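# Fill the empty crate with bottles from the pick list

## Task

Read the paper pick list lying beside the empty crate, oriented so its black bar is on top; every line gives a label color and a bottle count. Move exactly that many bottles of each listed color into the empty crate so they stand upright, and leave all other bottles upright in their original crate. Neither crate may end up tilted or shifted. The result must hold without the robot supporting it, and anything the robot is touching at the end must not drop by more than about a fingernail's width once released. Nothing may be put or knocked off the table.

## Robot and tools

Robot: a single arm with a two-finger parallel gripper. The fingers point along the gripper's own +z axis and close along its y axis. The reported end_effector_position is the point between the finger pads, roughly 1 cm short of the fingertips.

Frames: result poses are in the scene frame. Its origin sits on the table top under the arm base, +z is up, and +y is to the left when facing along +x. Position is in metres, orientation is end_effector_quat_wxyz. The base may be tilted relative to the table, and the printed position gets less accurate at long reach.

Row format: a row is 7 numbers, each in [-1, 1], ordered dx, dy, dz, rx, ry, rz, opening. The first six are an offset, expressed in the gripper's own axes, from the gripper pose shown in the most recent result that includes it. Inside one reply, second and later calls measure instead from where the robot is when that call starts; the same applies before any result in the scene has shown the pose. Scale: 1.0 equals 0.6 m for dx/dy/dz and 180 degrees for rotation, and rx, ry, rz together form one rotation vector. Opening is absolute rather than an offset: +1 is fully open (0.094 m) and -1 is closed. All-zero offsets are not a pause. They pull the gripper back to the reference pose.

execute_actions: the arguments are actions, a list holding at most one item, plus an optional pictures boolean (pictures are included by default). An empty list, {"actions": []}, returns the current state without commanding anything. An action item {"rows": [[7 numbers], ...], "steps": n} takes 1 to 15 rows and a steps value of 1 to 15 (default 15), with each step lasting 1/30 s. Each row runs for one step, and the final row repeats to fill the remaining steps. Every row is measured from the same reference pose, not chained from the row before it. A wait item {"steps": n} allows n up to 300 and counts from the last result, so your reply time is included. A refused call sends nothing to the robot.

move: target is one 7-number row in the same format, with offsets from the same reference. speed is in m/s, from 0.002 to 0.5, default 0.25, and turning is capped at twice that value in rad/s. It drives a straight path lasting 0.5 to 10 s; a path that needs longer is cut off at 10 s. The opening is sent when the move begins. The path ignores obstacles, the gripper lags it and can drift or overshoot the speed (especially with the arm close to straight), and a faster move or a target set deeper past a contact hits or presses harder. The result includes a move: line giving the ending (done, off_target, moving, held, fault), any limits (paced = the commanded pose was clipped; held = some steps were blocked, after which the arm may jump fast), and the remaining distance to target.

wait: seconds from 0 to 10. Nothing new is sent during it.

zoom_image: camera is one of cam_head_left, cam_head_right, cam_high, cam_low, cam_wrist, and region is [x0, y0, x1, y1] in pixels, at most 504x504. All images are 504x504 with (0,0) at the top-left. Zoom in to read the pick list and the label colors.

finished_scene: scene is 1 or 2. Replying without a tool call ends everything.

Motion limits: on every step the command is clipped to within 70 mm and 16 degrees of the measured pose, so far targets need several actions. Check the result pose each time. Motions tend to stop a centimetre or more short, usually too low. To keep a height, send a correcting offset in the first call of a reply and zeros in later calls, aiming higher if the gripper still sags. When position and orientation can't both be reached, position takes priority. The elbow can't go fully straight.

Result lines: a Joint positions line and a Joint velocities line list waist, shoulder, elbow, wrist pitch, wrist yaw, wrist roll (rad, rad/s), then the finger gap (m). Ranges: waist -2.880..2.880, shoulder 0..3.142, elbow 0..3.019, wrist pitch -1.693..1.571, wrist yaw -1.571..1.571, wrist roll -2.094..2.094. HELD marks steps that the clearance check blocked, fully or partly, and "pose unreachable" means that check changed the command. The mount counts as part of the arm for this check. Hand target is the pose the controller is currently driving toward. grip_measured is the measured opening on the command scale and may be off by about 1 mm throughout a scene. A FAULT line reports a stop, and MOTOR HOT appears from 85 °C.

Gripping: to hold a bottle, command an opening below grip_measured. About 0.03 below gives a firm grip, and a smaller difference grips more gently. Pad force tops out at roughly 50-62 N.

Cautions: when placing or letting go, lower bottles gently and keep them upright. Don't bump or push either crate. Don't release anything above the table or drop it off the edge. Brief tugs on the held object or pushes on loose items can happen, so check bottles afterwards. Holding a load heats the motors, and at 100 °C the arm goes limp and falls, so limit how long you carry things and avoid lingering while holding. At the end, open the gripper and move it clear so nothing depends on the robot. The simulation keeps running while you think, so keep replies short.

Each tool is called after "Emit:" in YAML: its name, and indented under it one key for each argument.

## Session

Emit:
execute_actions:
  actions: []

Scene clock: 0.00 s of 10800.00 s.
end_effector_position=(+0.5527, -0.2284, +0.2978) grip_measured=+1.000 end_effector_quat_wxyz=(+0.074, +0.464, +0.869, +0.154)
Joint positions: [-0.702  1.463  1.123 -0.435 -0.558  0.572  0.094]
Joint velocities: [ 0.005  0.015 -0.017 -0.002  0.007 -0.022  0.   ]
Hand target: +0.562, -0.232, +0.304; +0.084, +0.460, +0.870, +0.154

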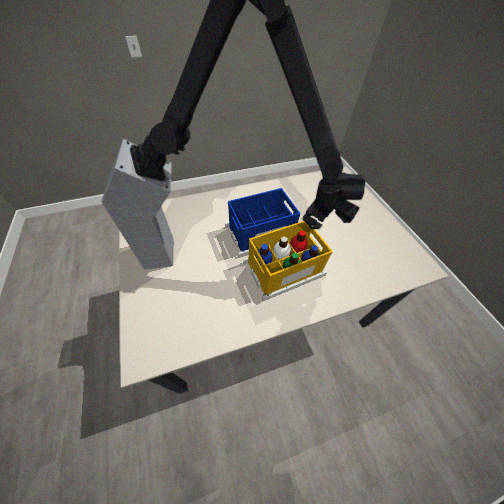

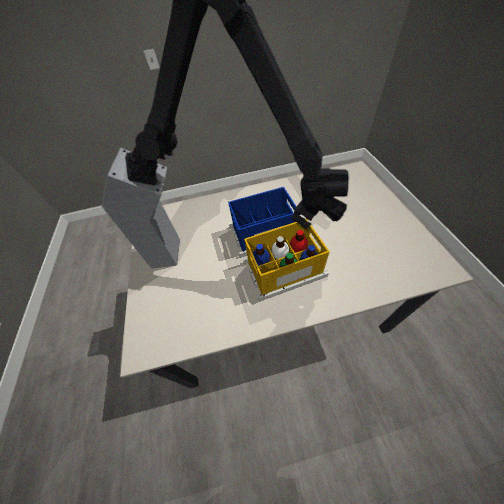

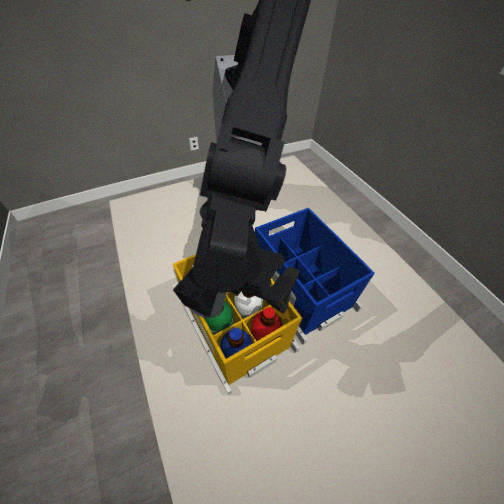

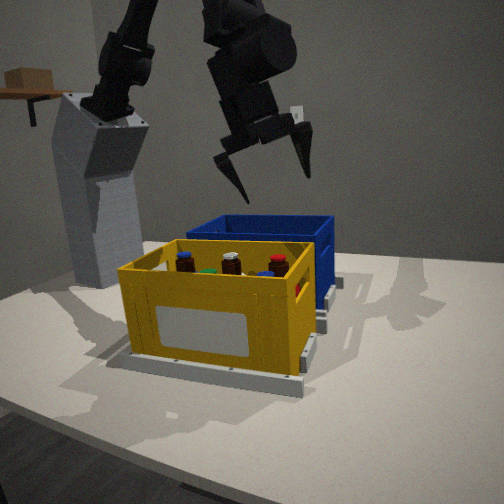

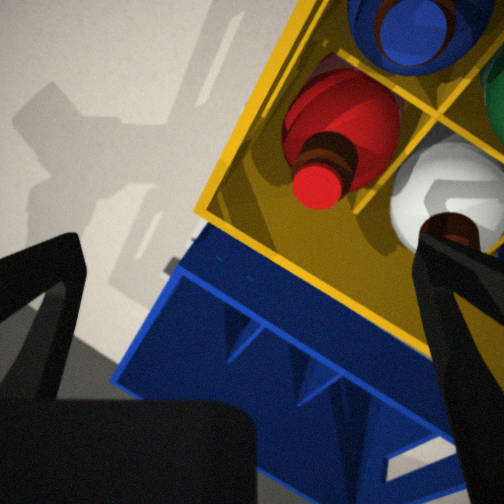

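Emit:
move:
  target: [0.575,0.348,-0.132,0.104,-0.037,0.186,1]

Scene clock: 13.50 s of 10800.00 s.
end_effector_position=(+0.4919, +0.1519, +0.4455) grip_measured=+1.000 end_effector_quat_wxyz=(-0.017, +0.703, +0.711, +0.001)
Joint positions: [ 0.393  1.145  1.086 -0.976  0.363  1.987  0.094]
Joint velocities: [-0.005 -0.005 -0.022 -0.012 -0.007  0.037  0.   ]
Hand target: +0.508, +0.152, +0.453; -0.010, +0.714, +0.700, +0.009
Off the commanded pose: 0.011 m, 2 deg.
After step 90, 8.17 s passed at rest.
move: off_target

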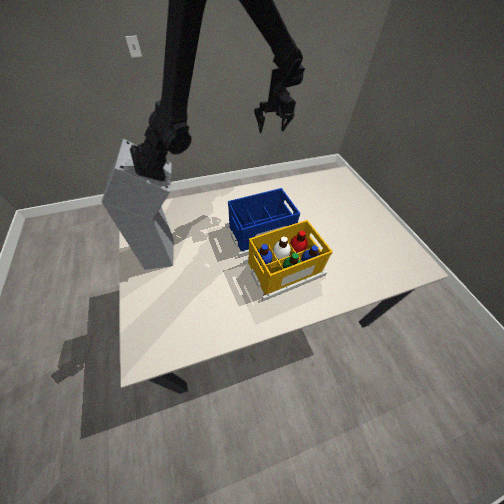

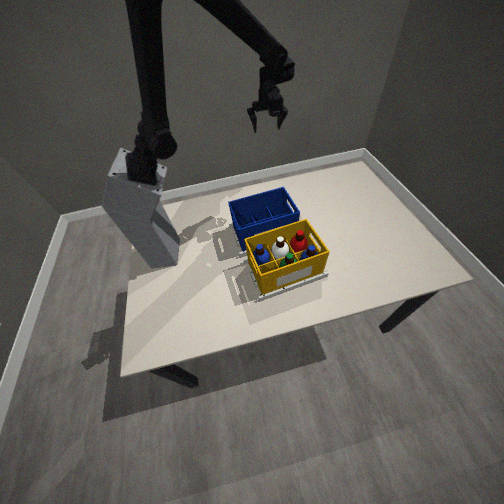

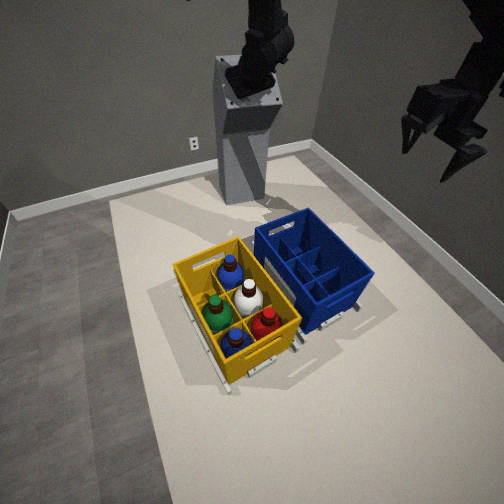

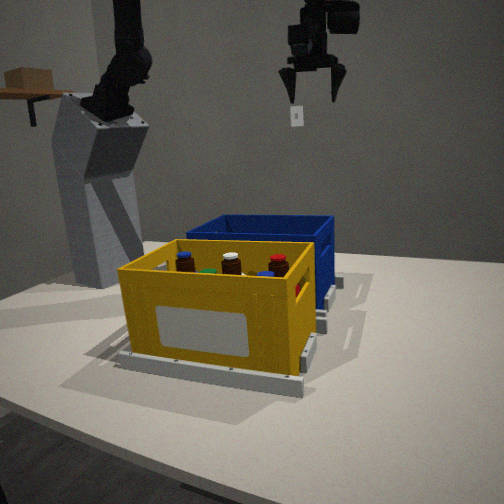

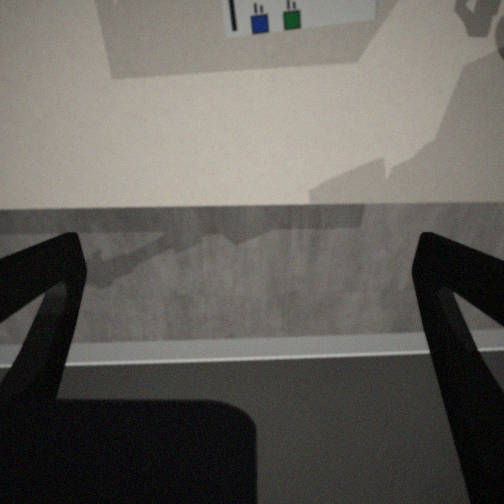

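Camera tilts toward +X.

Emit:
move:
  target: [-0.2,0,0,0,0,-0.03,1]

Emit:
move:
  target: [-0.55,0.05,0.1,0,0,0,1]

Scene clock: 20.43 s of 10800.00 s.
end_effector_position=(+0.4926, +0.0294, +0.4415) grip_measured=+1.000 end_effector_quat_wxyz=(-0.015, +0.673, +0.739, -0.008)
Joint positions: [ 0.046  1.017  1.013 -0.962  0.187  1.605  0.094]
Joint velocities: [ 0.005  0.005  0.002 -0.007 -0.051 -0.037  0.   ]
Hand target: +0.494, +0.031, +0.444; -0.012, +0.667, +0.745, +0.000
Off the commanded pose: 0.003 m, 1 deg.
After step 90, 2.80 s passed at rest.
move: done

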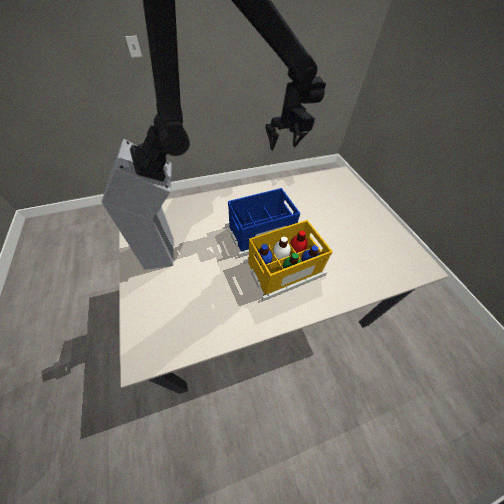

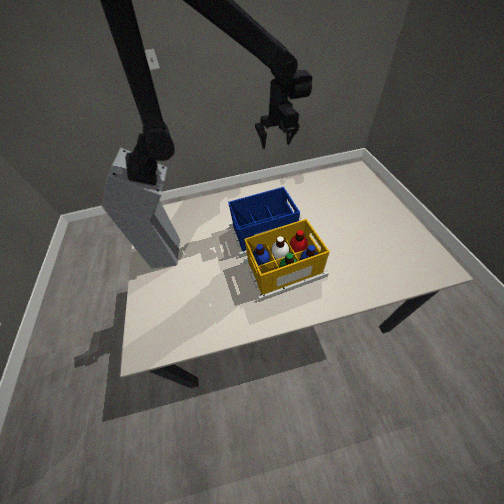

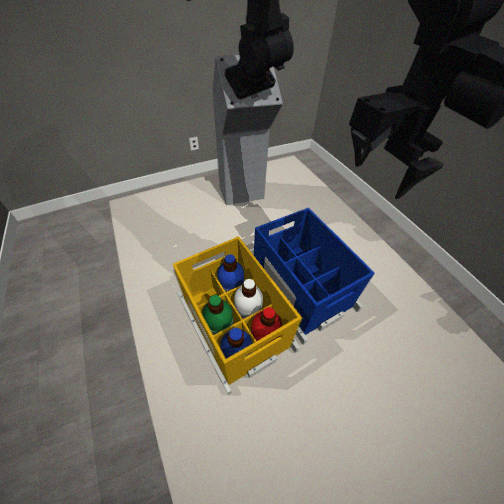

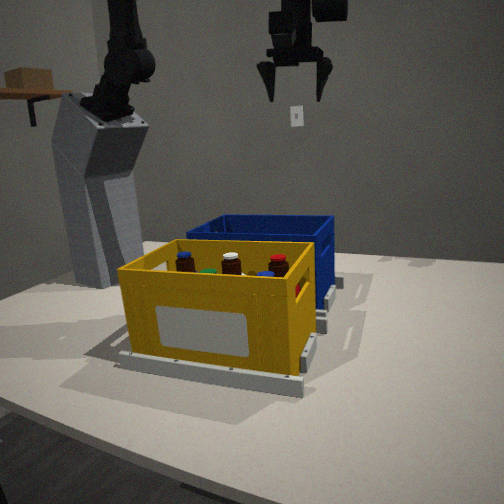

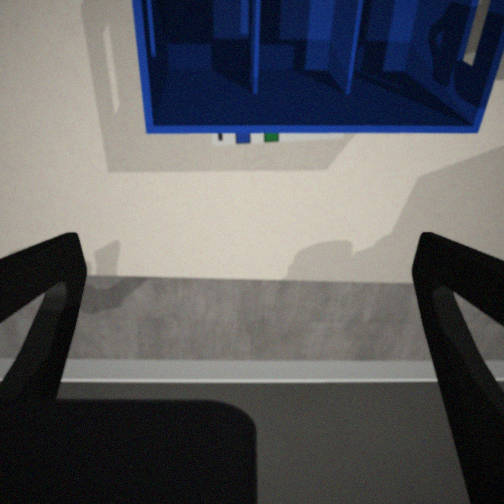

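Scene clock: 22.30 s of 10800.00 s.
end_effector_position=(+0.5321, -0.2927, +0.3679) grip_measured=+1.000 end_effector_quat_wxyz=(-0.024, +0.678, +0.734, -0.021)
Joint positions: [-0.767  1.435  1.36  -0.949 -0.259  0.941  0.094]
Joint velocities: [-0.005 -0.005  0.002 -0.002  0.037 -0.037  0.   ]
Hand target: +0.551, -0.298, +0.379; -0.009, +0.668, +0.744, -0.015
Off the commanded pose: 0.021 m, 2 deg.
move: off_target

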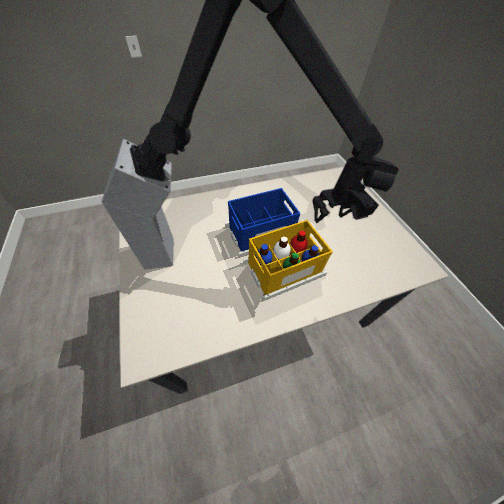

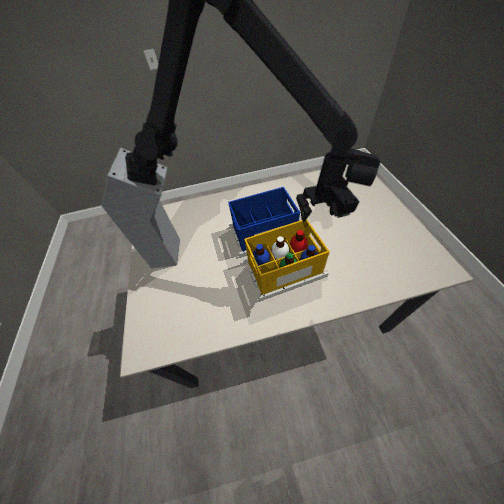

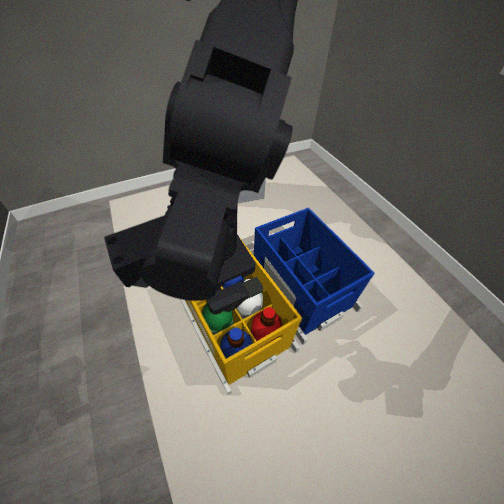

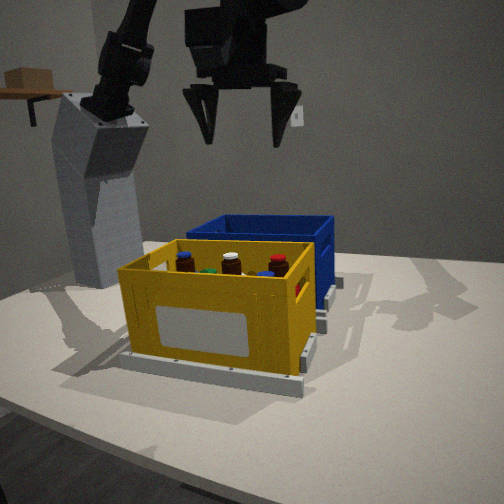

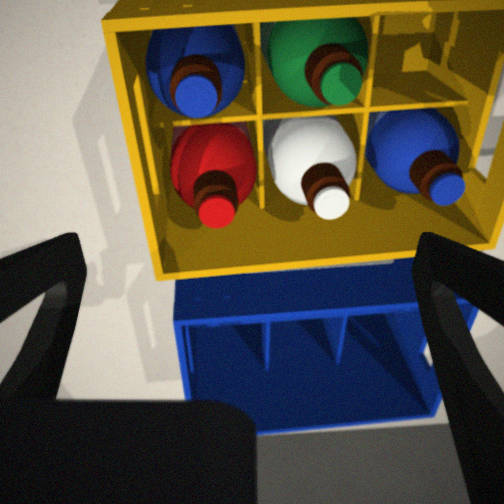

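Emit:
move:
  target: [-0.015,-0.108,0.2,-0.025,0,-0.015,0.25]

Scene clock: 32.67 s of 10800.00 s.
end_effector_position=(+0.4531, -0.2995, +0.2459) grip_measured=+0.253 end_effector_quat_wxyz=(-0.010, +0.666, +0.745, +0.006)
Joint positions: [-0.803  1.58   1.111 -0.526 -0.326  0.887  0.059]
Joint velocities: [ 0.005 -0.005  0.002  0.007  0.007  0.007  0.001]
Hand target: +0.459, -0.306, +0.253; +0.002, +0.661, +0.751, +0.007
Off the commanded pose: 0.012 m, 2 deg.
After step 90, 6.30 s passed at rest.
move: off_target

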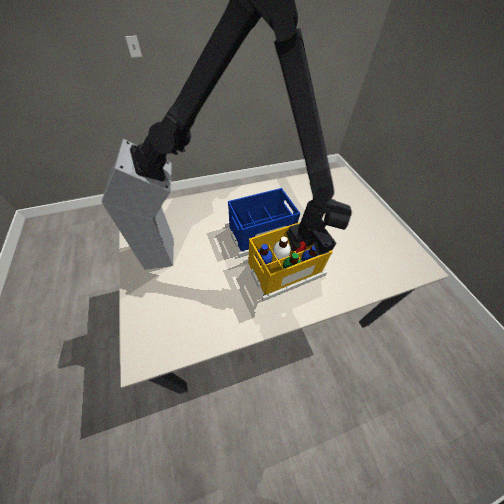

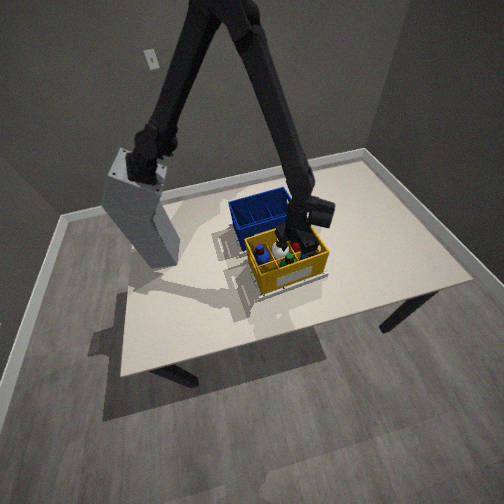

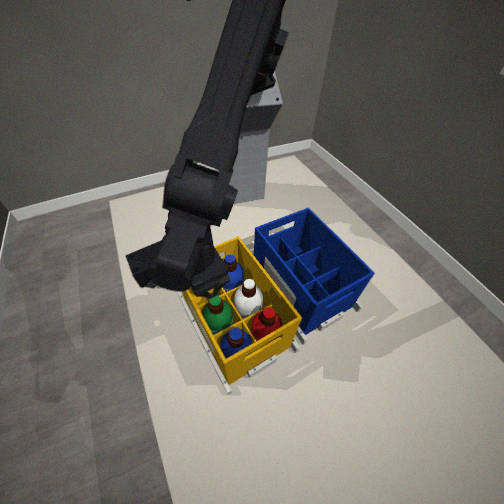

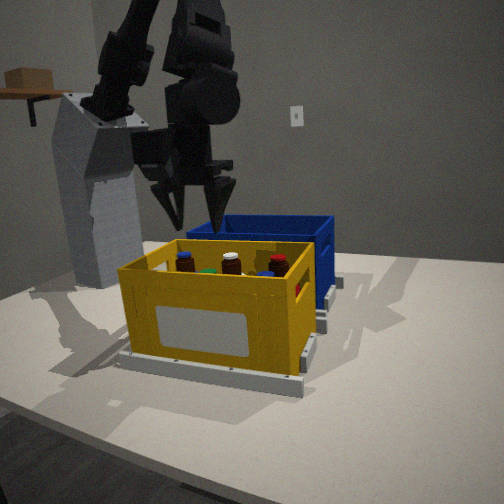

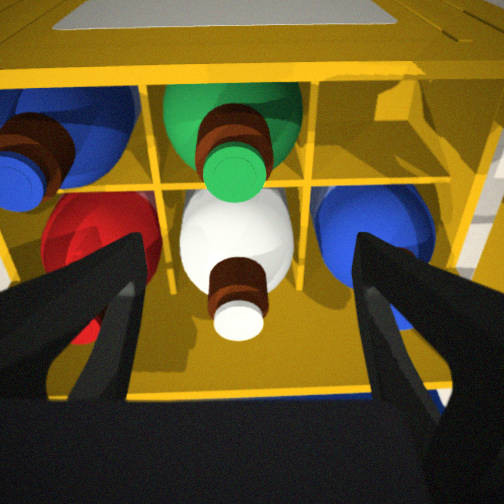

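Emit:
move:
  target: [-0.01,0.022,0.1,-0.005,-0.01,0,0.25]
  speed: 0.1

Scene clock: 37.57 s of 10800.00 s.
end_effector_position=(+0.4508, -0.2977, +0.1852) grip_measured=+0.253 end_effector_quat_wxyz=(-0.006, +0.667, +0.745, -0.000)
Joint positions: [-0.761  1.714  1.132 -0.397 -0.289  0.926  0.059]
Joint velocities: [-0.005  0.005 -0.002  0.002 -0.022 -0.022  0.001]
Hand target: +0.466, -0.302, +0.186; +0.006, +0.667, +0.745, +0.002
Off the commanded pose: 0.016 m, 2 deg.
After step 90, 0.73 s passed at rest.
move: off_target

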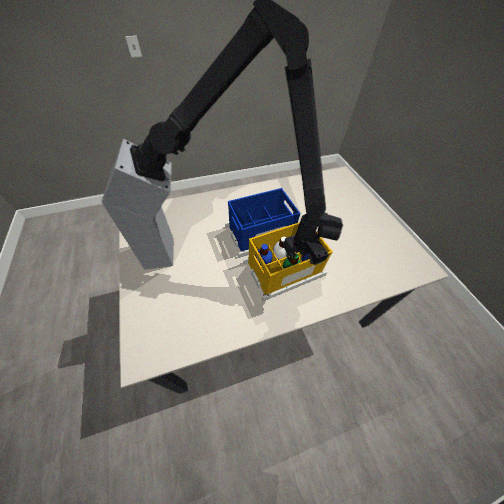

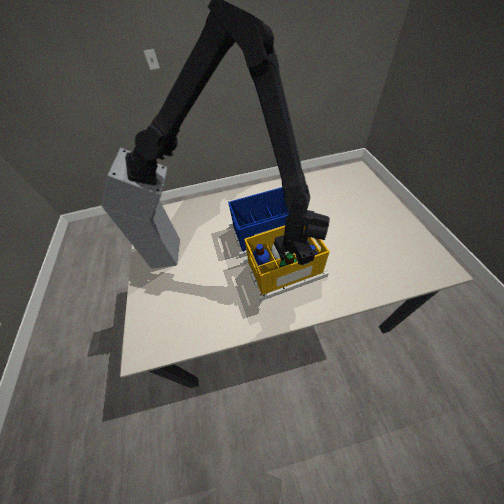

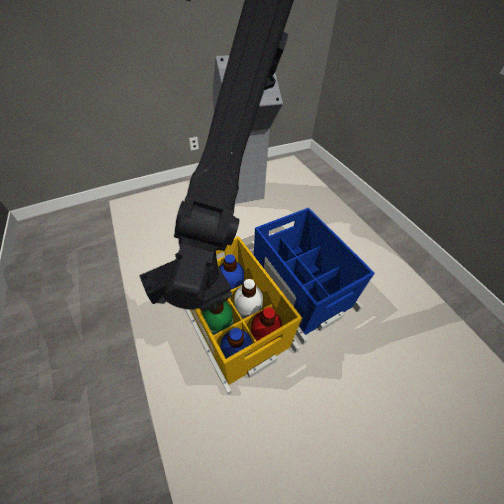

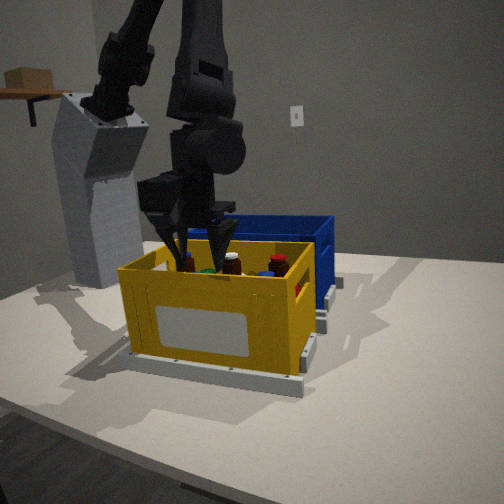

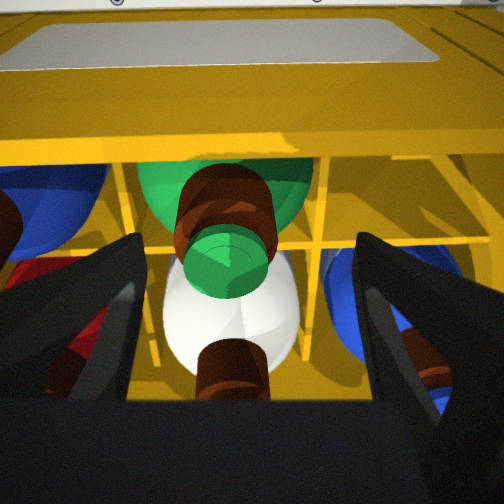

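Emit:
move:
  target: [0,0.04,0.06,-0.006,-0.005,0,0.25]
  speed: 0.06

Scene clock: 42.53 s of 10800.00 s.
end_effector_position=(+0.4628, -0.2925, +0.1526) grip_measured=+0.253 end_effector_quat_wxyz=(-0.002, +0.665, +0.746, -0.000)
Joint positions: [-0.723  1.789  1.176 -0.348 -0.266  0.957  0.059]
Joint velocities: [-0.005 -0.015 -0.007  0.002  0.037  0.066 -0.   ]
Hand target: +0.474, -0.294, +0.149; +0.006, +0.667, +0.745, +0.002
Off the commanded pose: 0.012 m, 1 deg.
After step 90, 0.93 s passed at rest.
move: off_target

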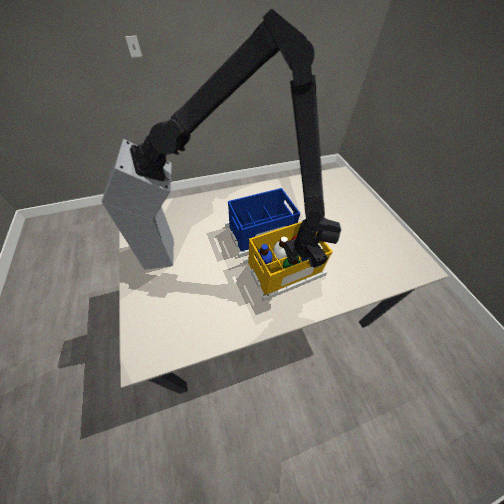

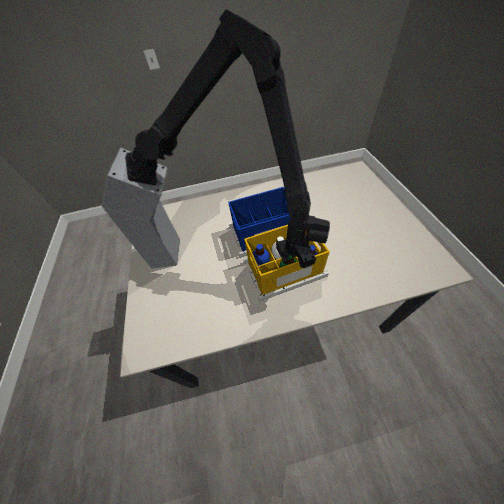

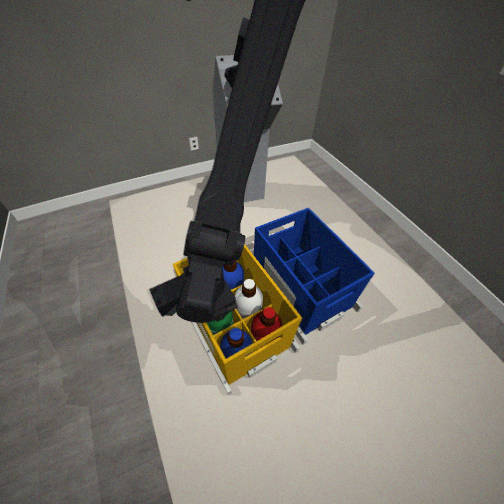

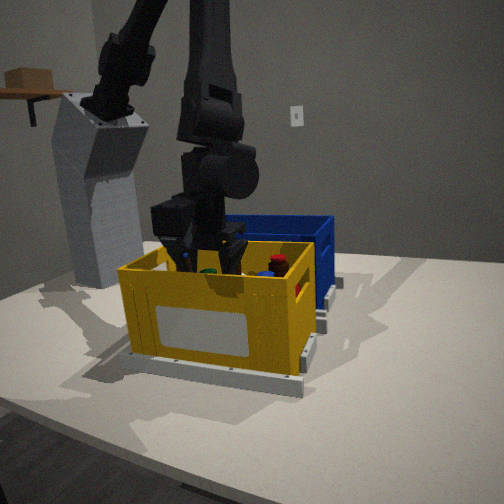

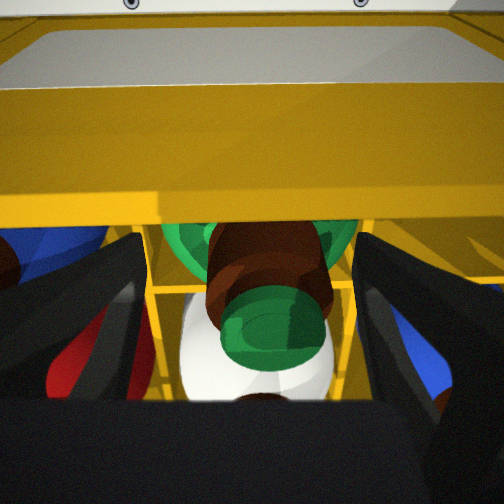

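Emit:
move:
  target: [0.012,-0.003,0.005,0,0,0,-0.55]

Emit:
move:
  target: [-0.01,0.015,-0.4,-0.008,-0.006,0,-0.55]
  speed: 0.12

Scene clock: 50.03 s of 10800.00 s.
end_effector_position=(+0.4606, -0.2918, +0.1517) grip_measured=-0.311 end_effector_quat_wxyz=(-0.001, +0.666, +0.746, -0.001)
Joint positions: [-0.723  1.789  1.169 -0.339 -0.265  0.958  0.032]
Joint velocities: [ 0.005  0.005 -0.022 -0.007 -0.022  0.007 -0.   ]
Hand target: +0.460, -0.285, +0.150; -0.003, +0.665, +0.746, -0.000
Off the commanded pose: 0.007 m, 0 deg.
After step 90, 3.80 s passed at rest.
move: done

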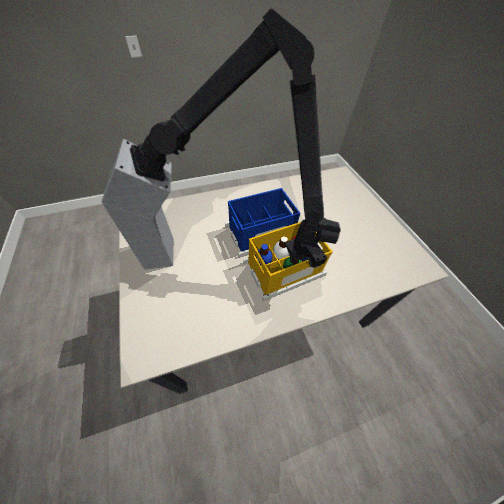

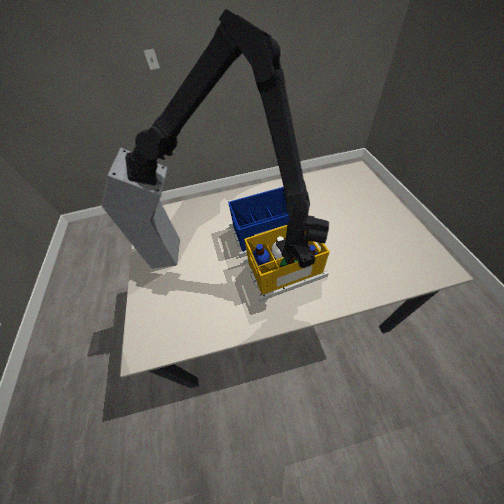

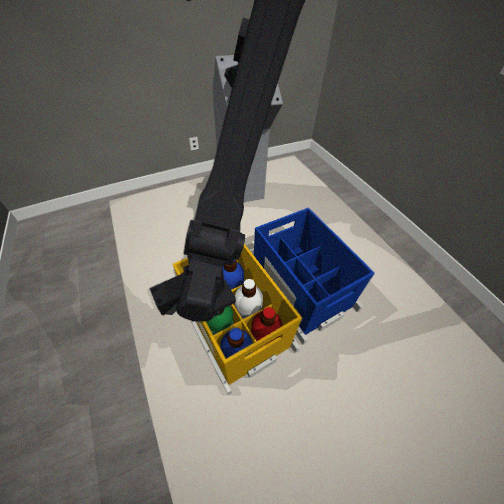

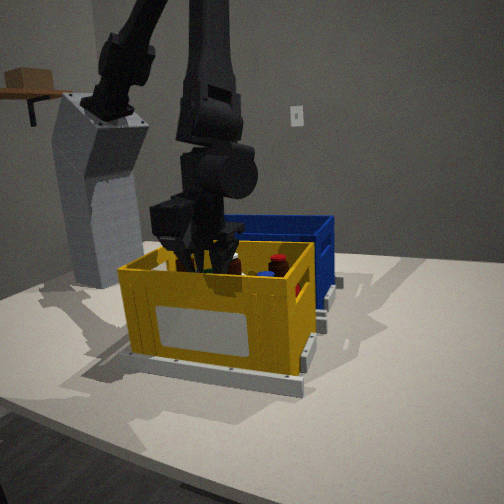

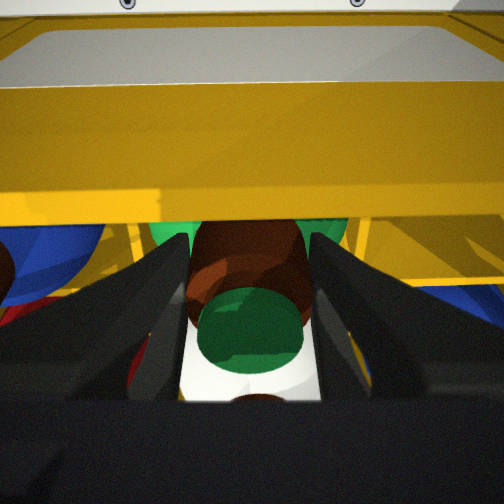

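Scene clock: 52.43 s of 10800.00 s.
end_effector_position=(+0.4493, -0.2829, +0.3609) grip_measured=-0.311 end_effector_quat_wxyz=(-0.024, +0.674, +0.738, -0.002)
Joint positions: [-0.857  1.327  1.098 -0.814 -0.344  0.849  0.032]
Joint velocities: [ 0.005 -0.005 -0.012 -0.012 -0.037 -0.037 -0.001]
Hand target: +0.473, -0.297, +0.393; +0.014, +0.665, +0.747, -0.000
Off the commanded pose: 0.040 m, 5 deg.
move: off_target

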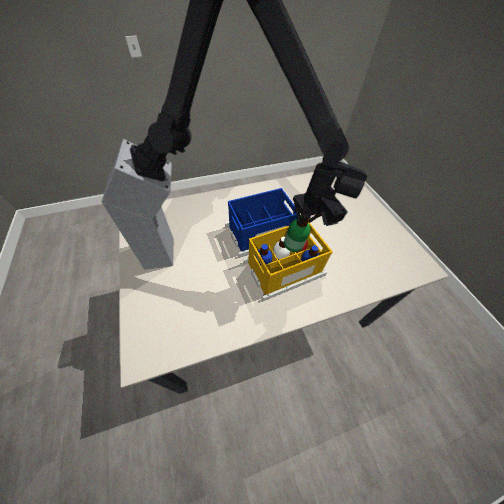

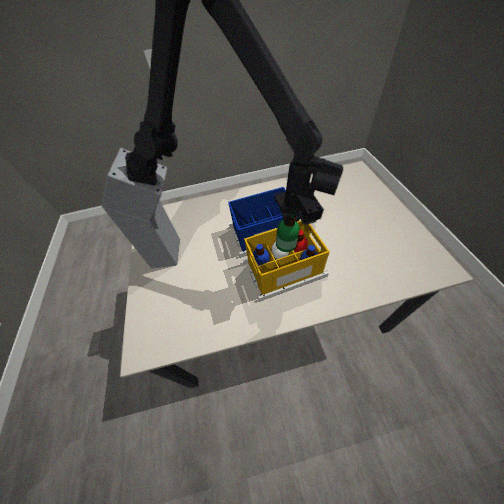

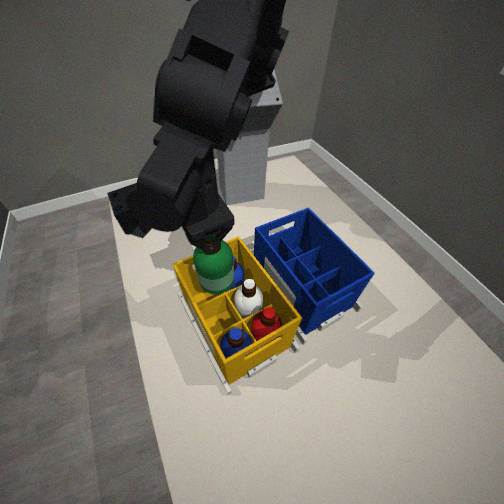

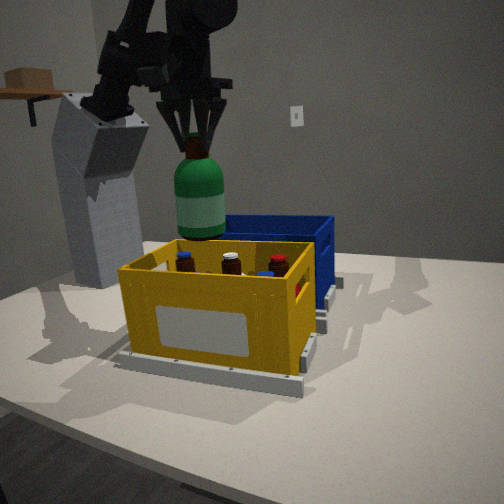

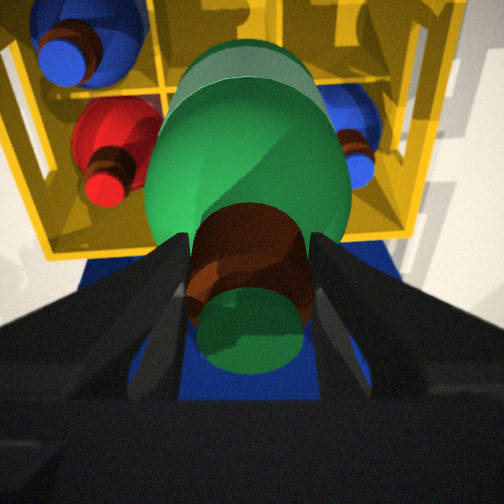

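Emit:
move:
  target: [0.49,0.055,-0.04,-0.035,-0.012,0,-0.4]
  speed: 0.15

Scene clock: 58.50 s of 10800.00 s.
end_effector_position=(+0.4460, +0.0175, +0.3788) grip_measured=-0.311 end_effector_quat_wxyz=(-0.001, +0.671, +0.742, +0.014)
Joint positions: [-0.02   1.008  0.785 -0.683  0.139  1.534  0.032]
Joint velocities: [-0.005 -0.005 -0.017 -0.012  0.066 -0.051 -0.   ]
Hand target: +0.461, +0.015, +0.397; +0.022, +0.680, +0.732, +0.035
Off the commanded pose: 0.019 m, 4 deg.
move: off_target

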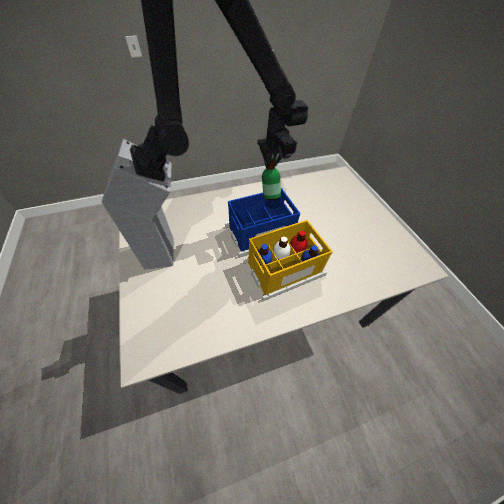

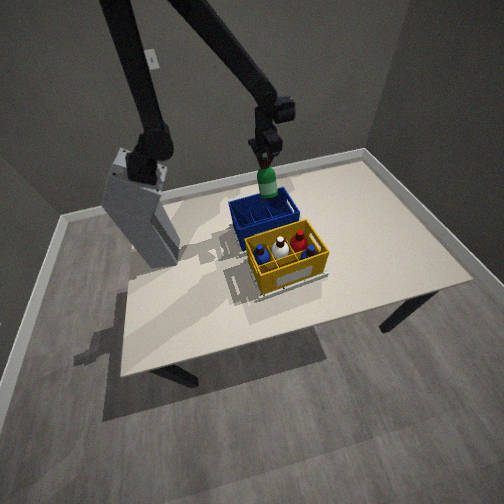

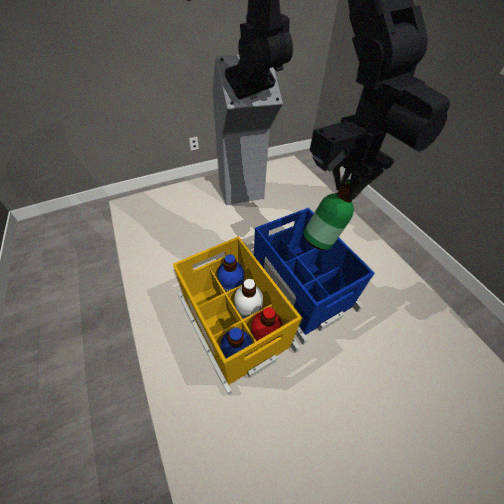

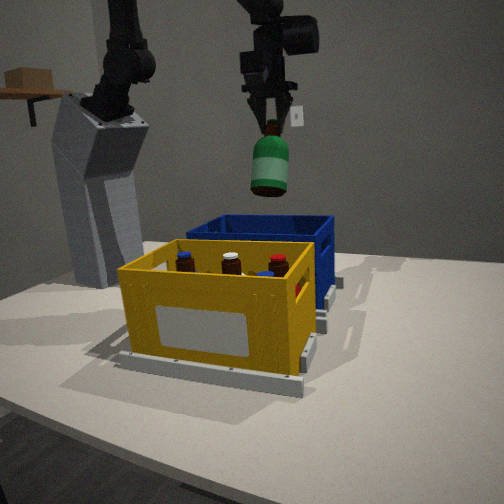

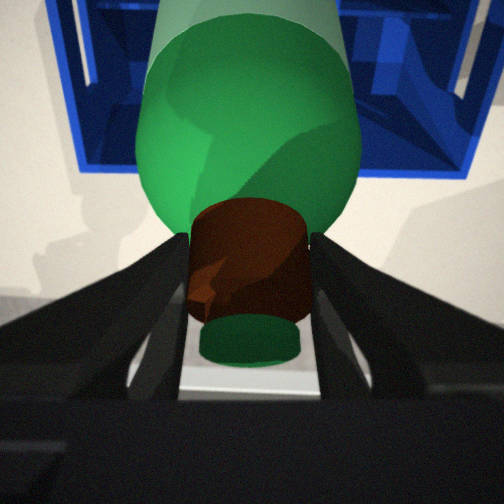

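Emit:
move:
  target: [-0.03,-0.005,0.14,-0.006,0.06,0.01,-0.5]
  speed: 0.08

Scene clock: 64.27 s of 10800.00 s.
end_effector_position=(+0.4364, +0.0017, +0.2864) grip_measured=-0.311 end_effector_quat_wxyz=(-0.074, +0.682, +0.725, +0.071)
Joint positions: [-0.198  1.251  0.753 -0.437 -0.152  1.434  0.032]
Joint velocities: [-0.005 -0.005  0.012  0.007 -0.066 -0.007  0.   ]
Hand target: +0.445, -0.000, +0.294; -0.063, +0.677, +0.729, +0.083
Off the commanded pose: 0.013 m, 2 deg.
move: off_target

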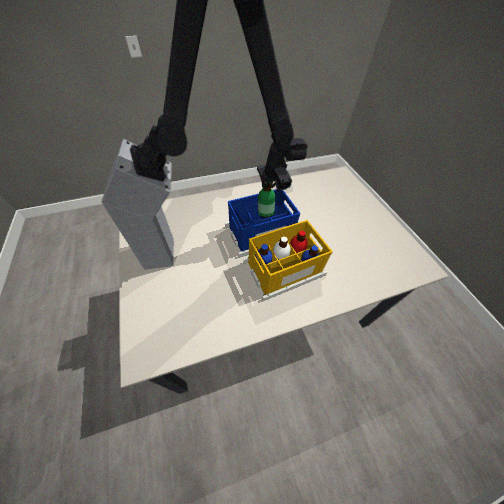

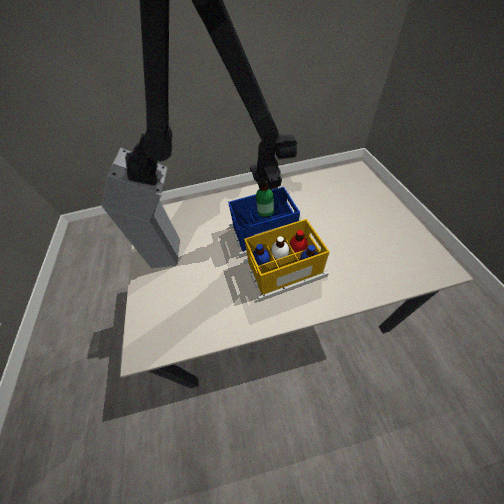

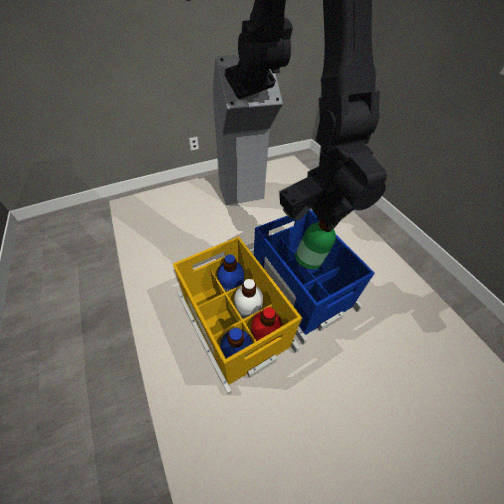

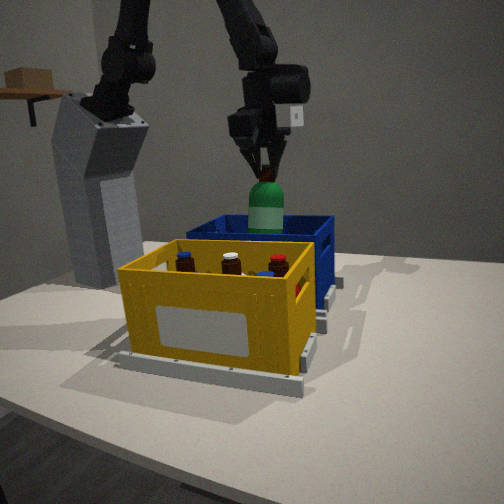

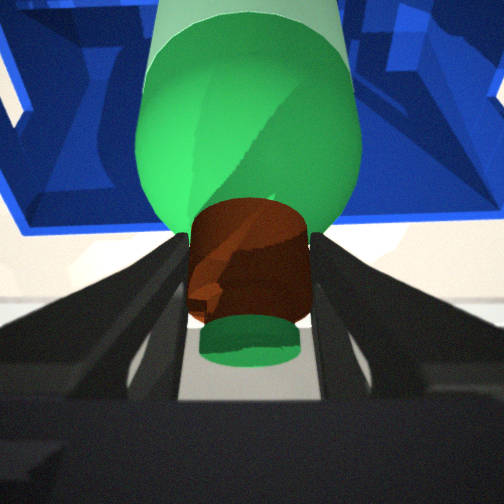

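Emit:
move:
  target: [0.012,0.002,0.095,-0.01,0,0,-0.5]
  speed: 0.04

Emit:
zoom_image:
  camera: "cam_high"
  region: [230,170,400,340]

Scene clock: 70.00 s of 10800.00 s.
end_effector_position=(+0.4300, +0.0164, +0.2339) grip_measured=-0.311 end_effector_quat_wxyz=(-0.068, +0.682, +0.724, +0.076)
Joint positions: [-0.167  1.403  0.741 -0.255 -0.134  1.459  0.032]
Joint velocities: [-0.015 -0.005 -0.007  0.002 -0.022 -0.022  0.001]
Hand target: +0.436, +0.021, +0.232; -0.063, +0.683, +0.723, +0.083
Off the commanded pose: 0.008 m, 1 deg.
After step 90, 1.07 s passed at rest.
move: done

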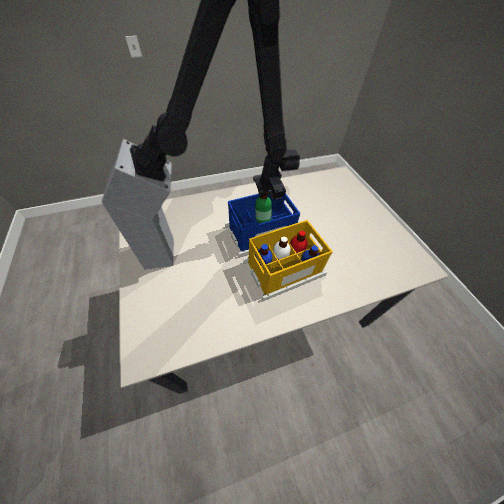

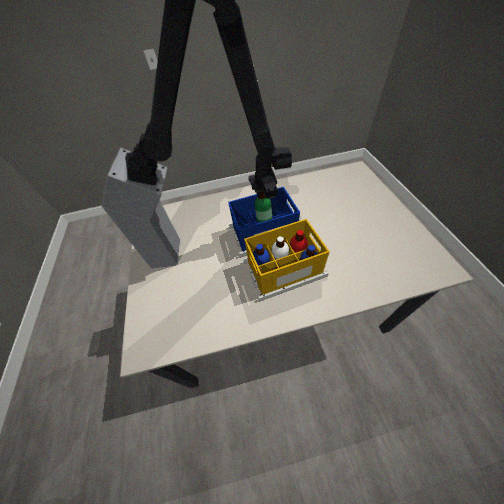

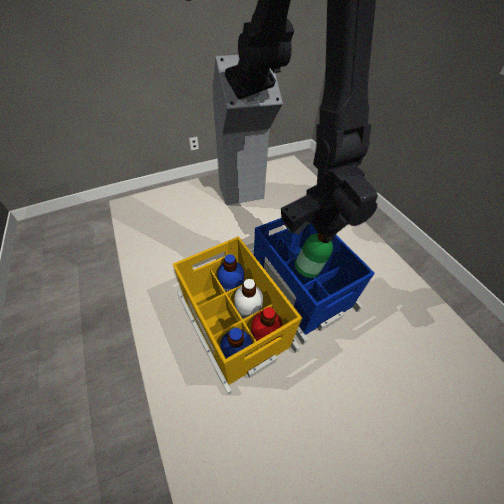

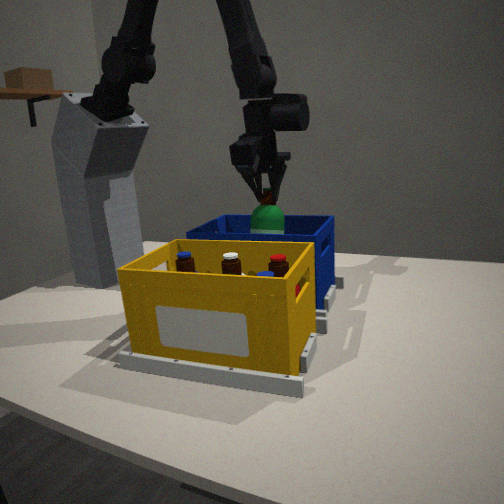

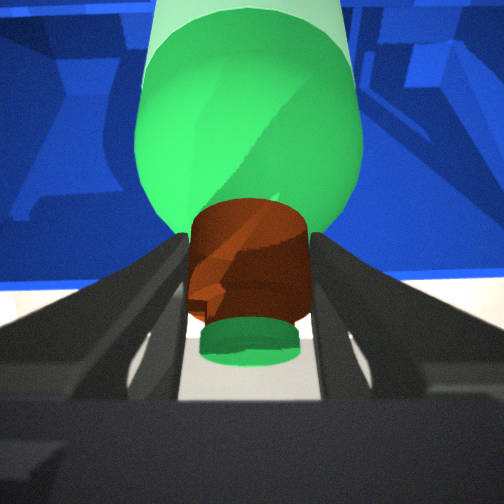

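Region (230, 170, 400, 340) of cam_high's 504x504 image, scaled by 2.965, with more detail than that image has.

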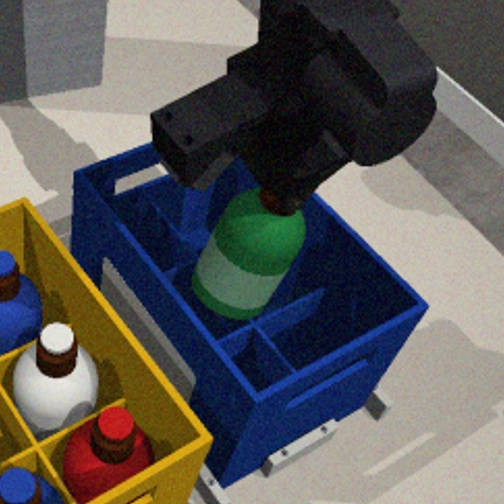

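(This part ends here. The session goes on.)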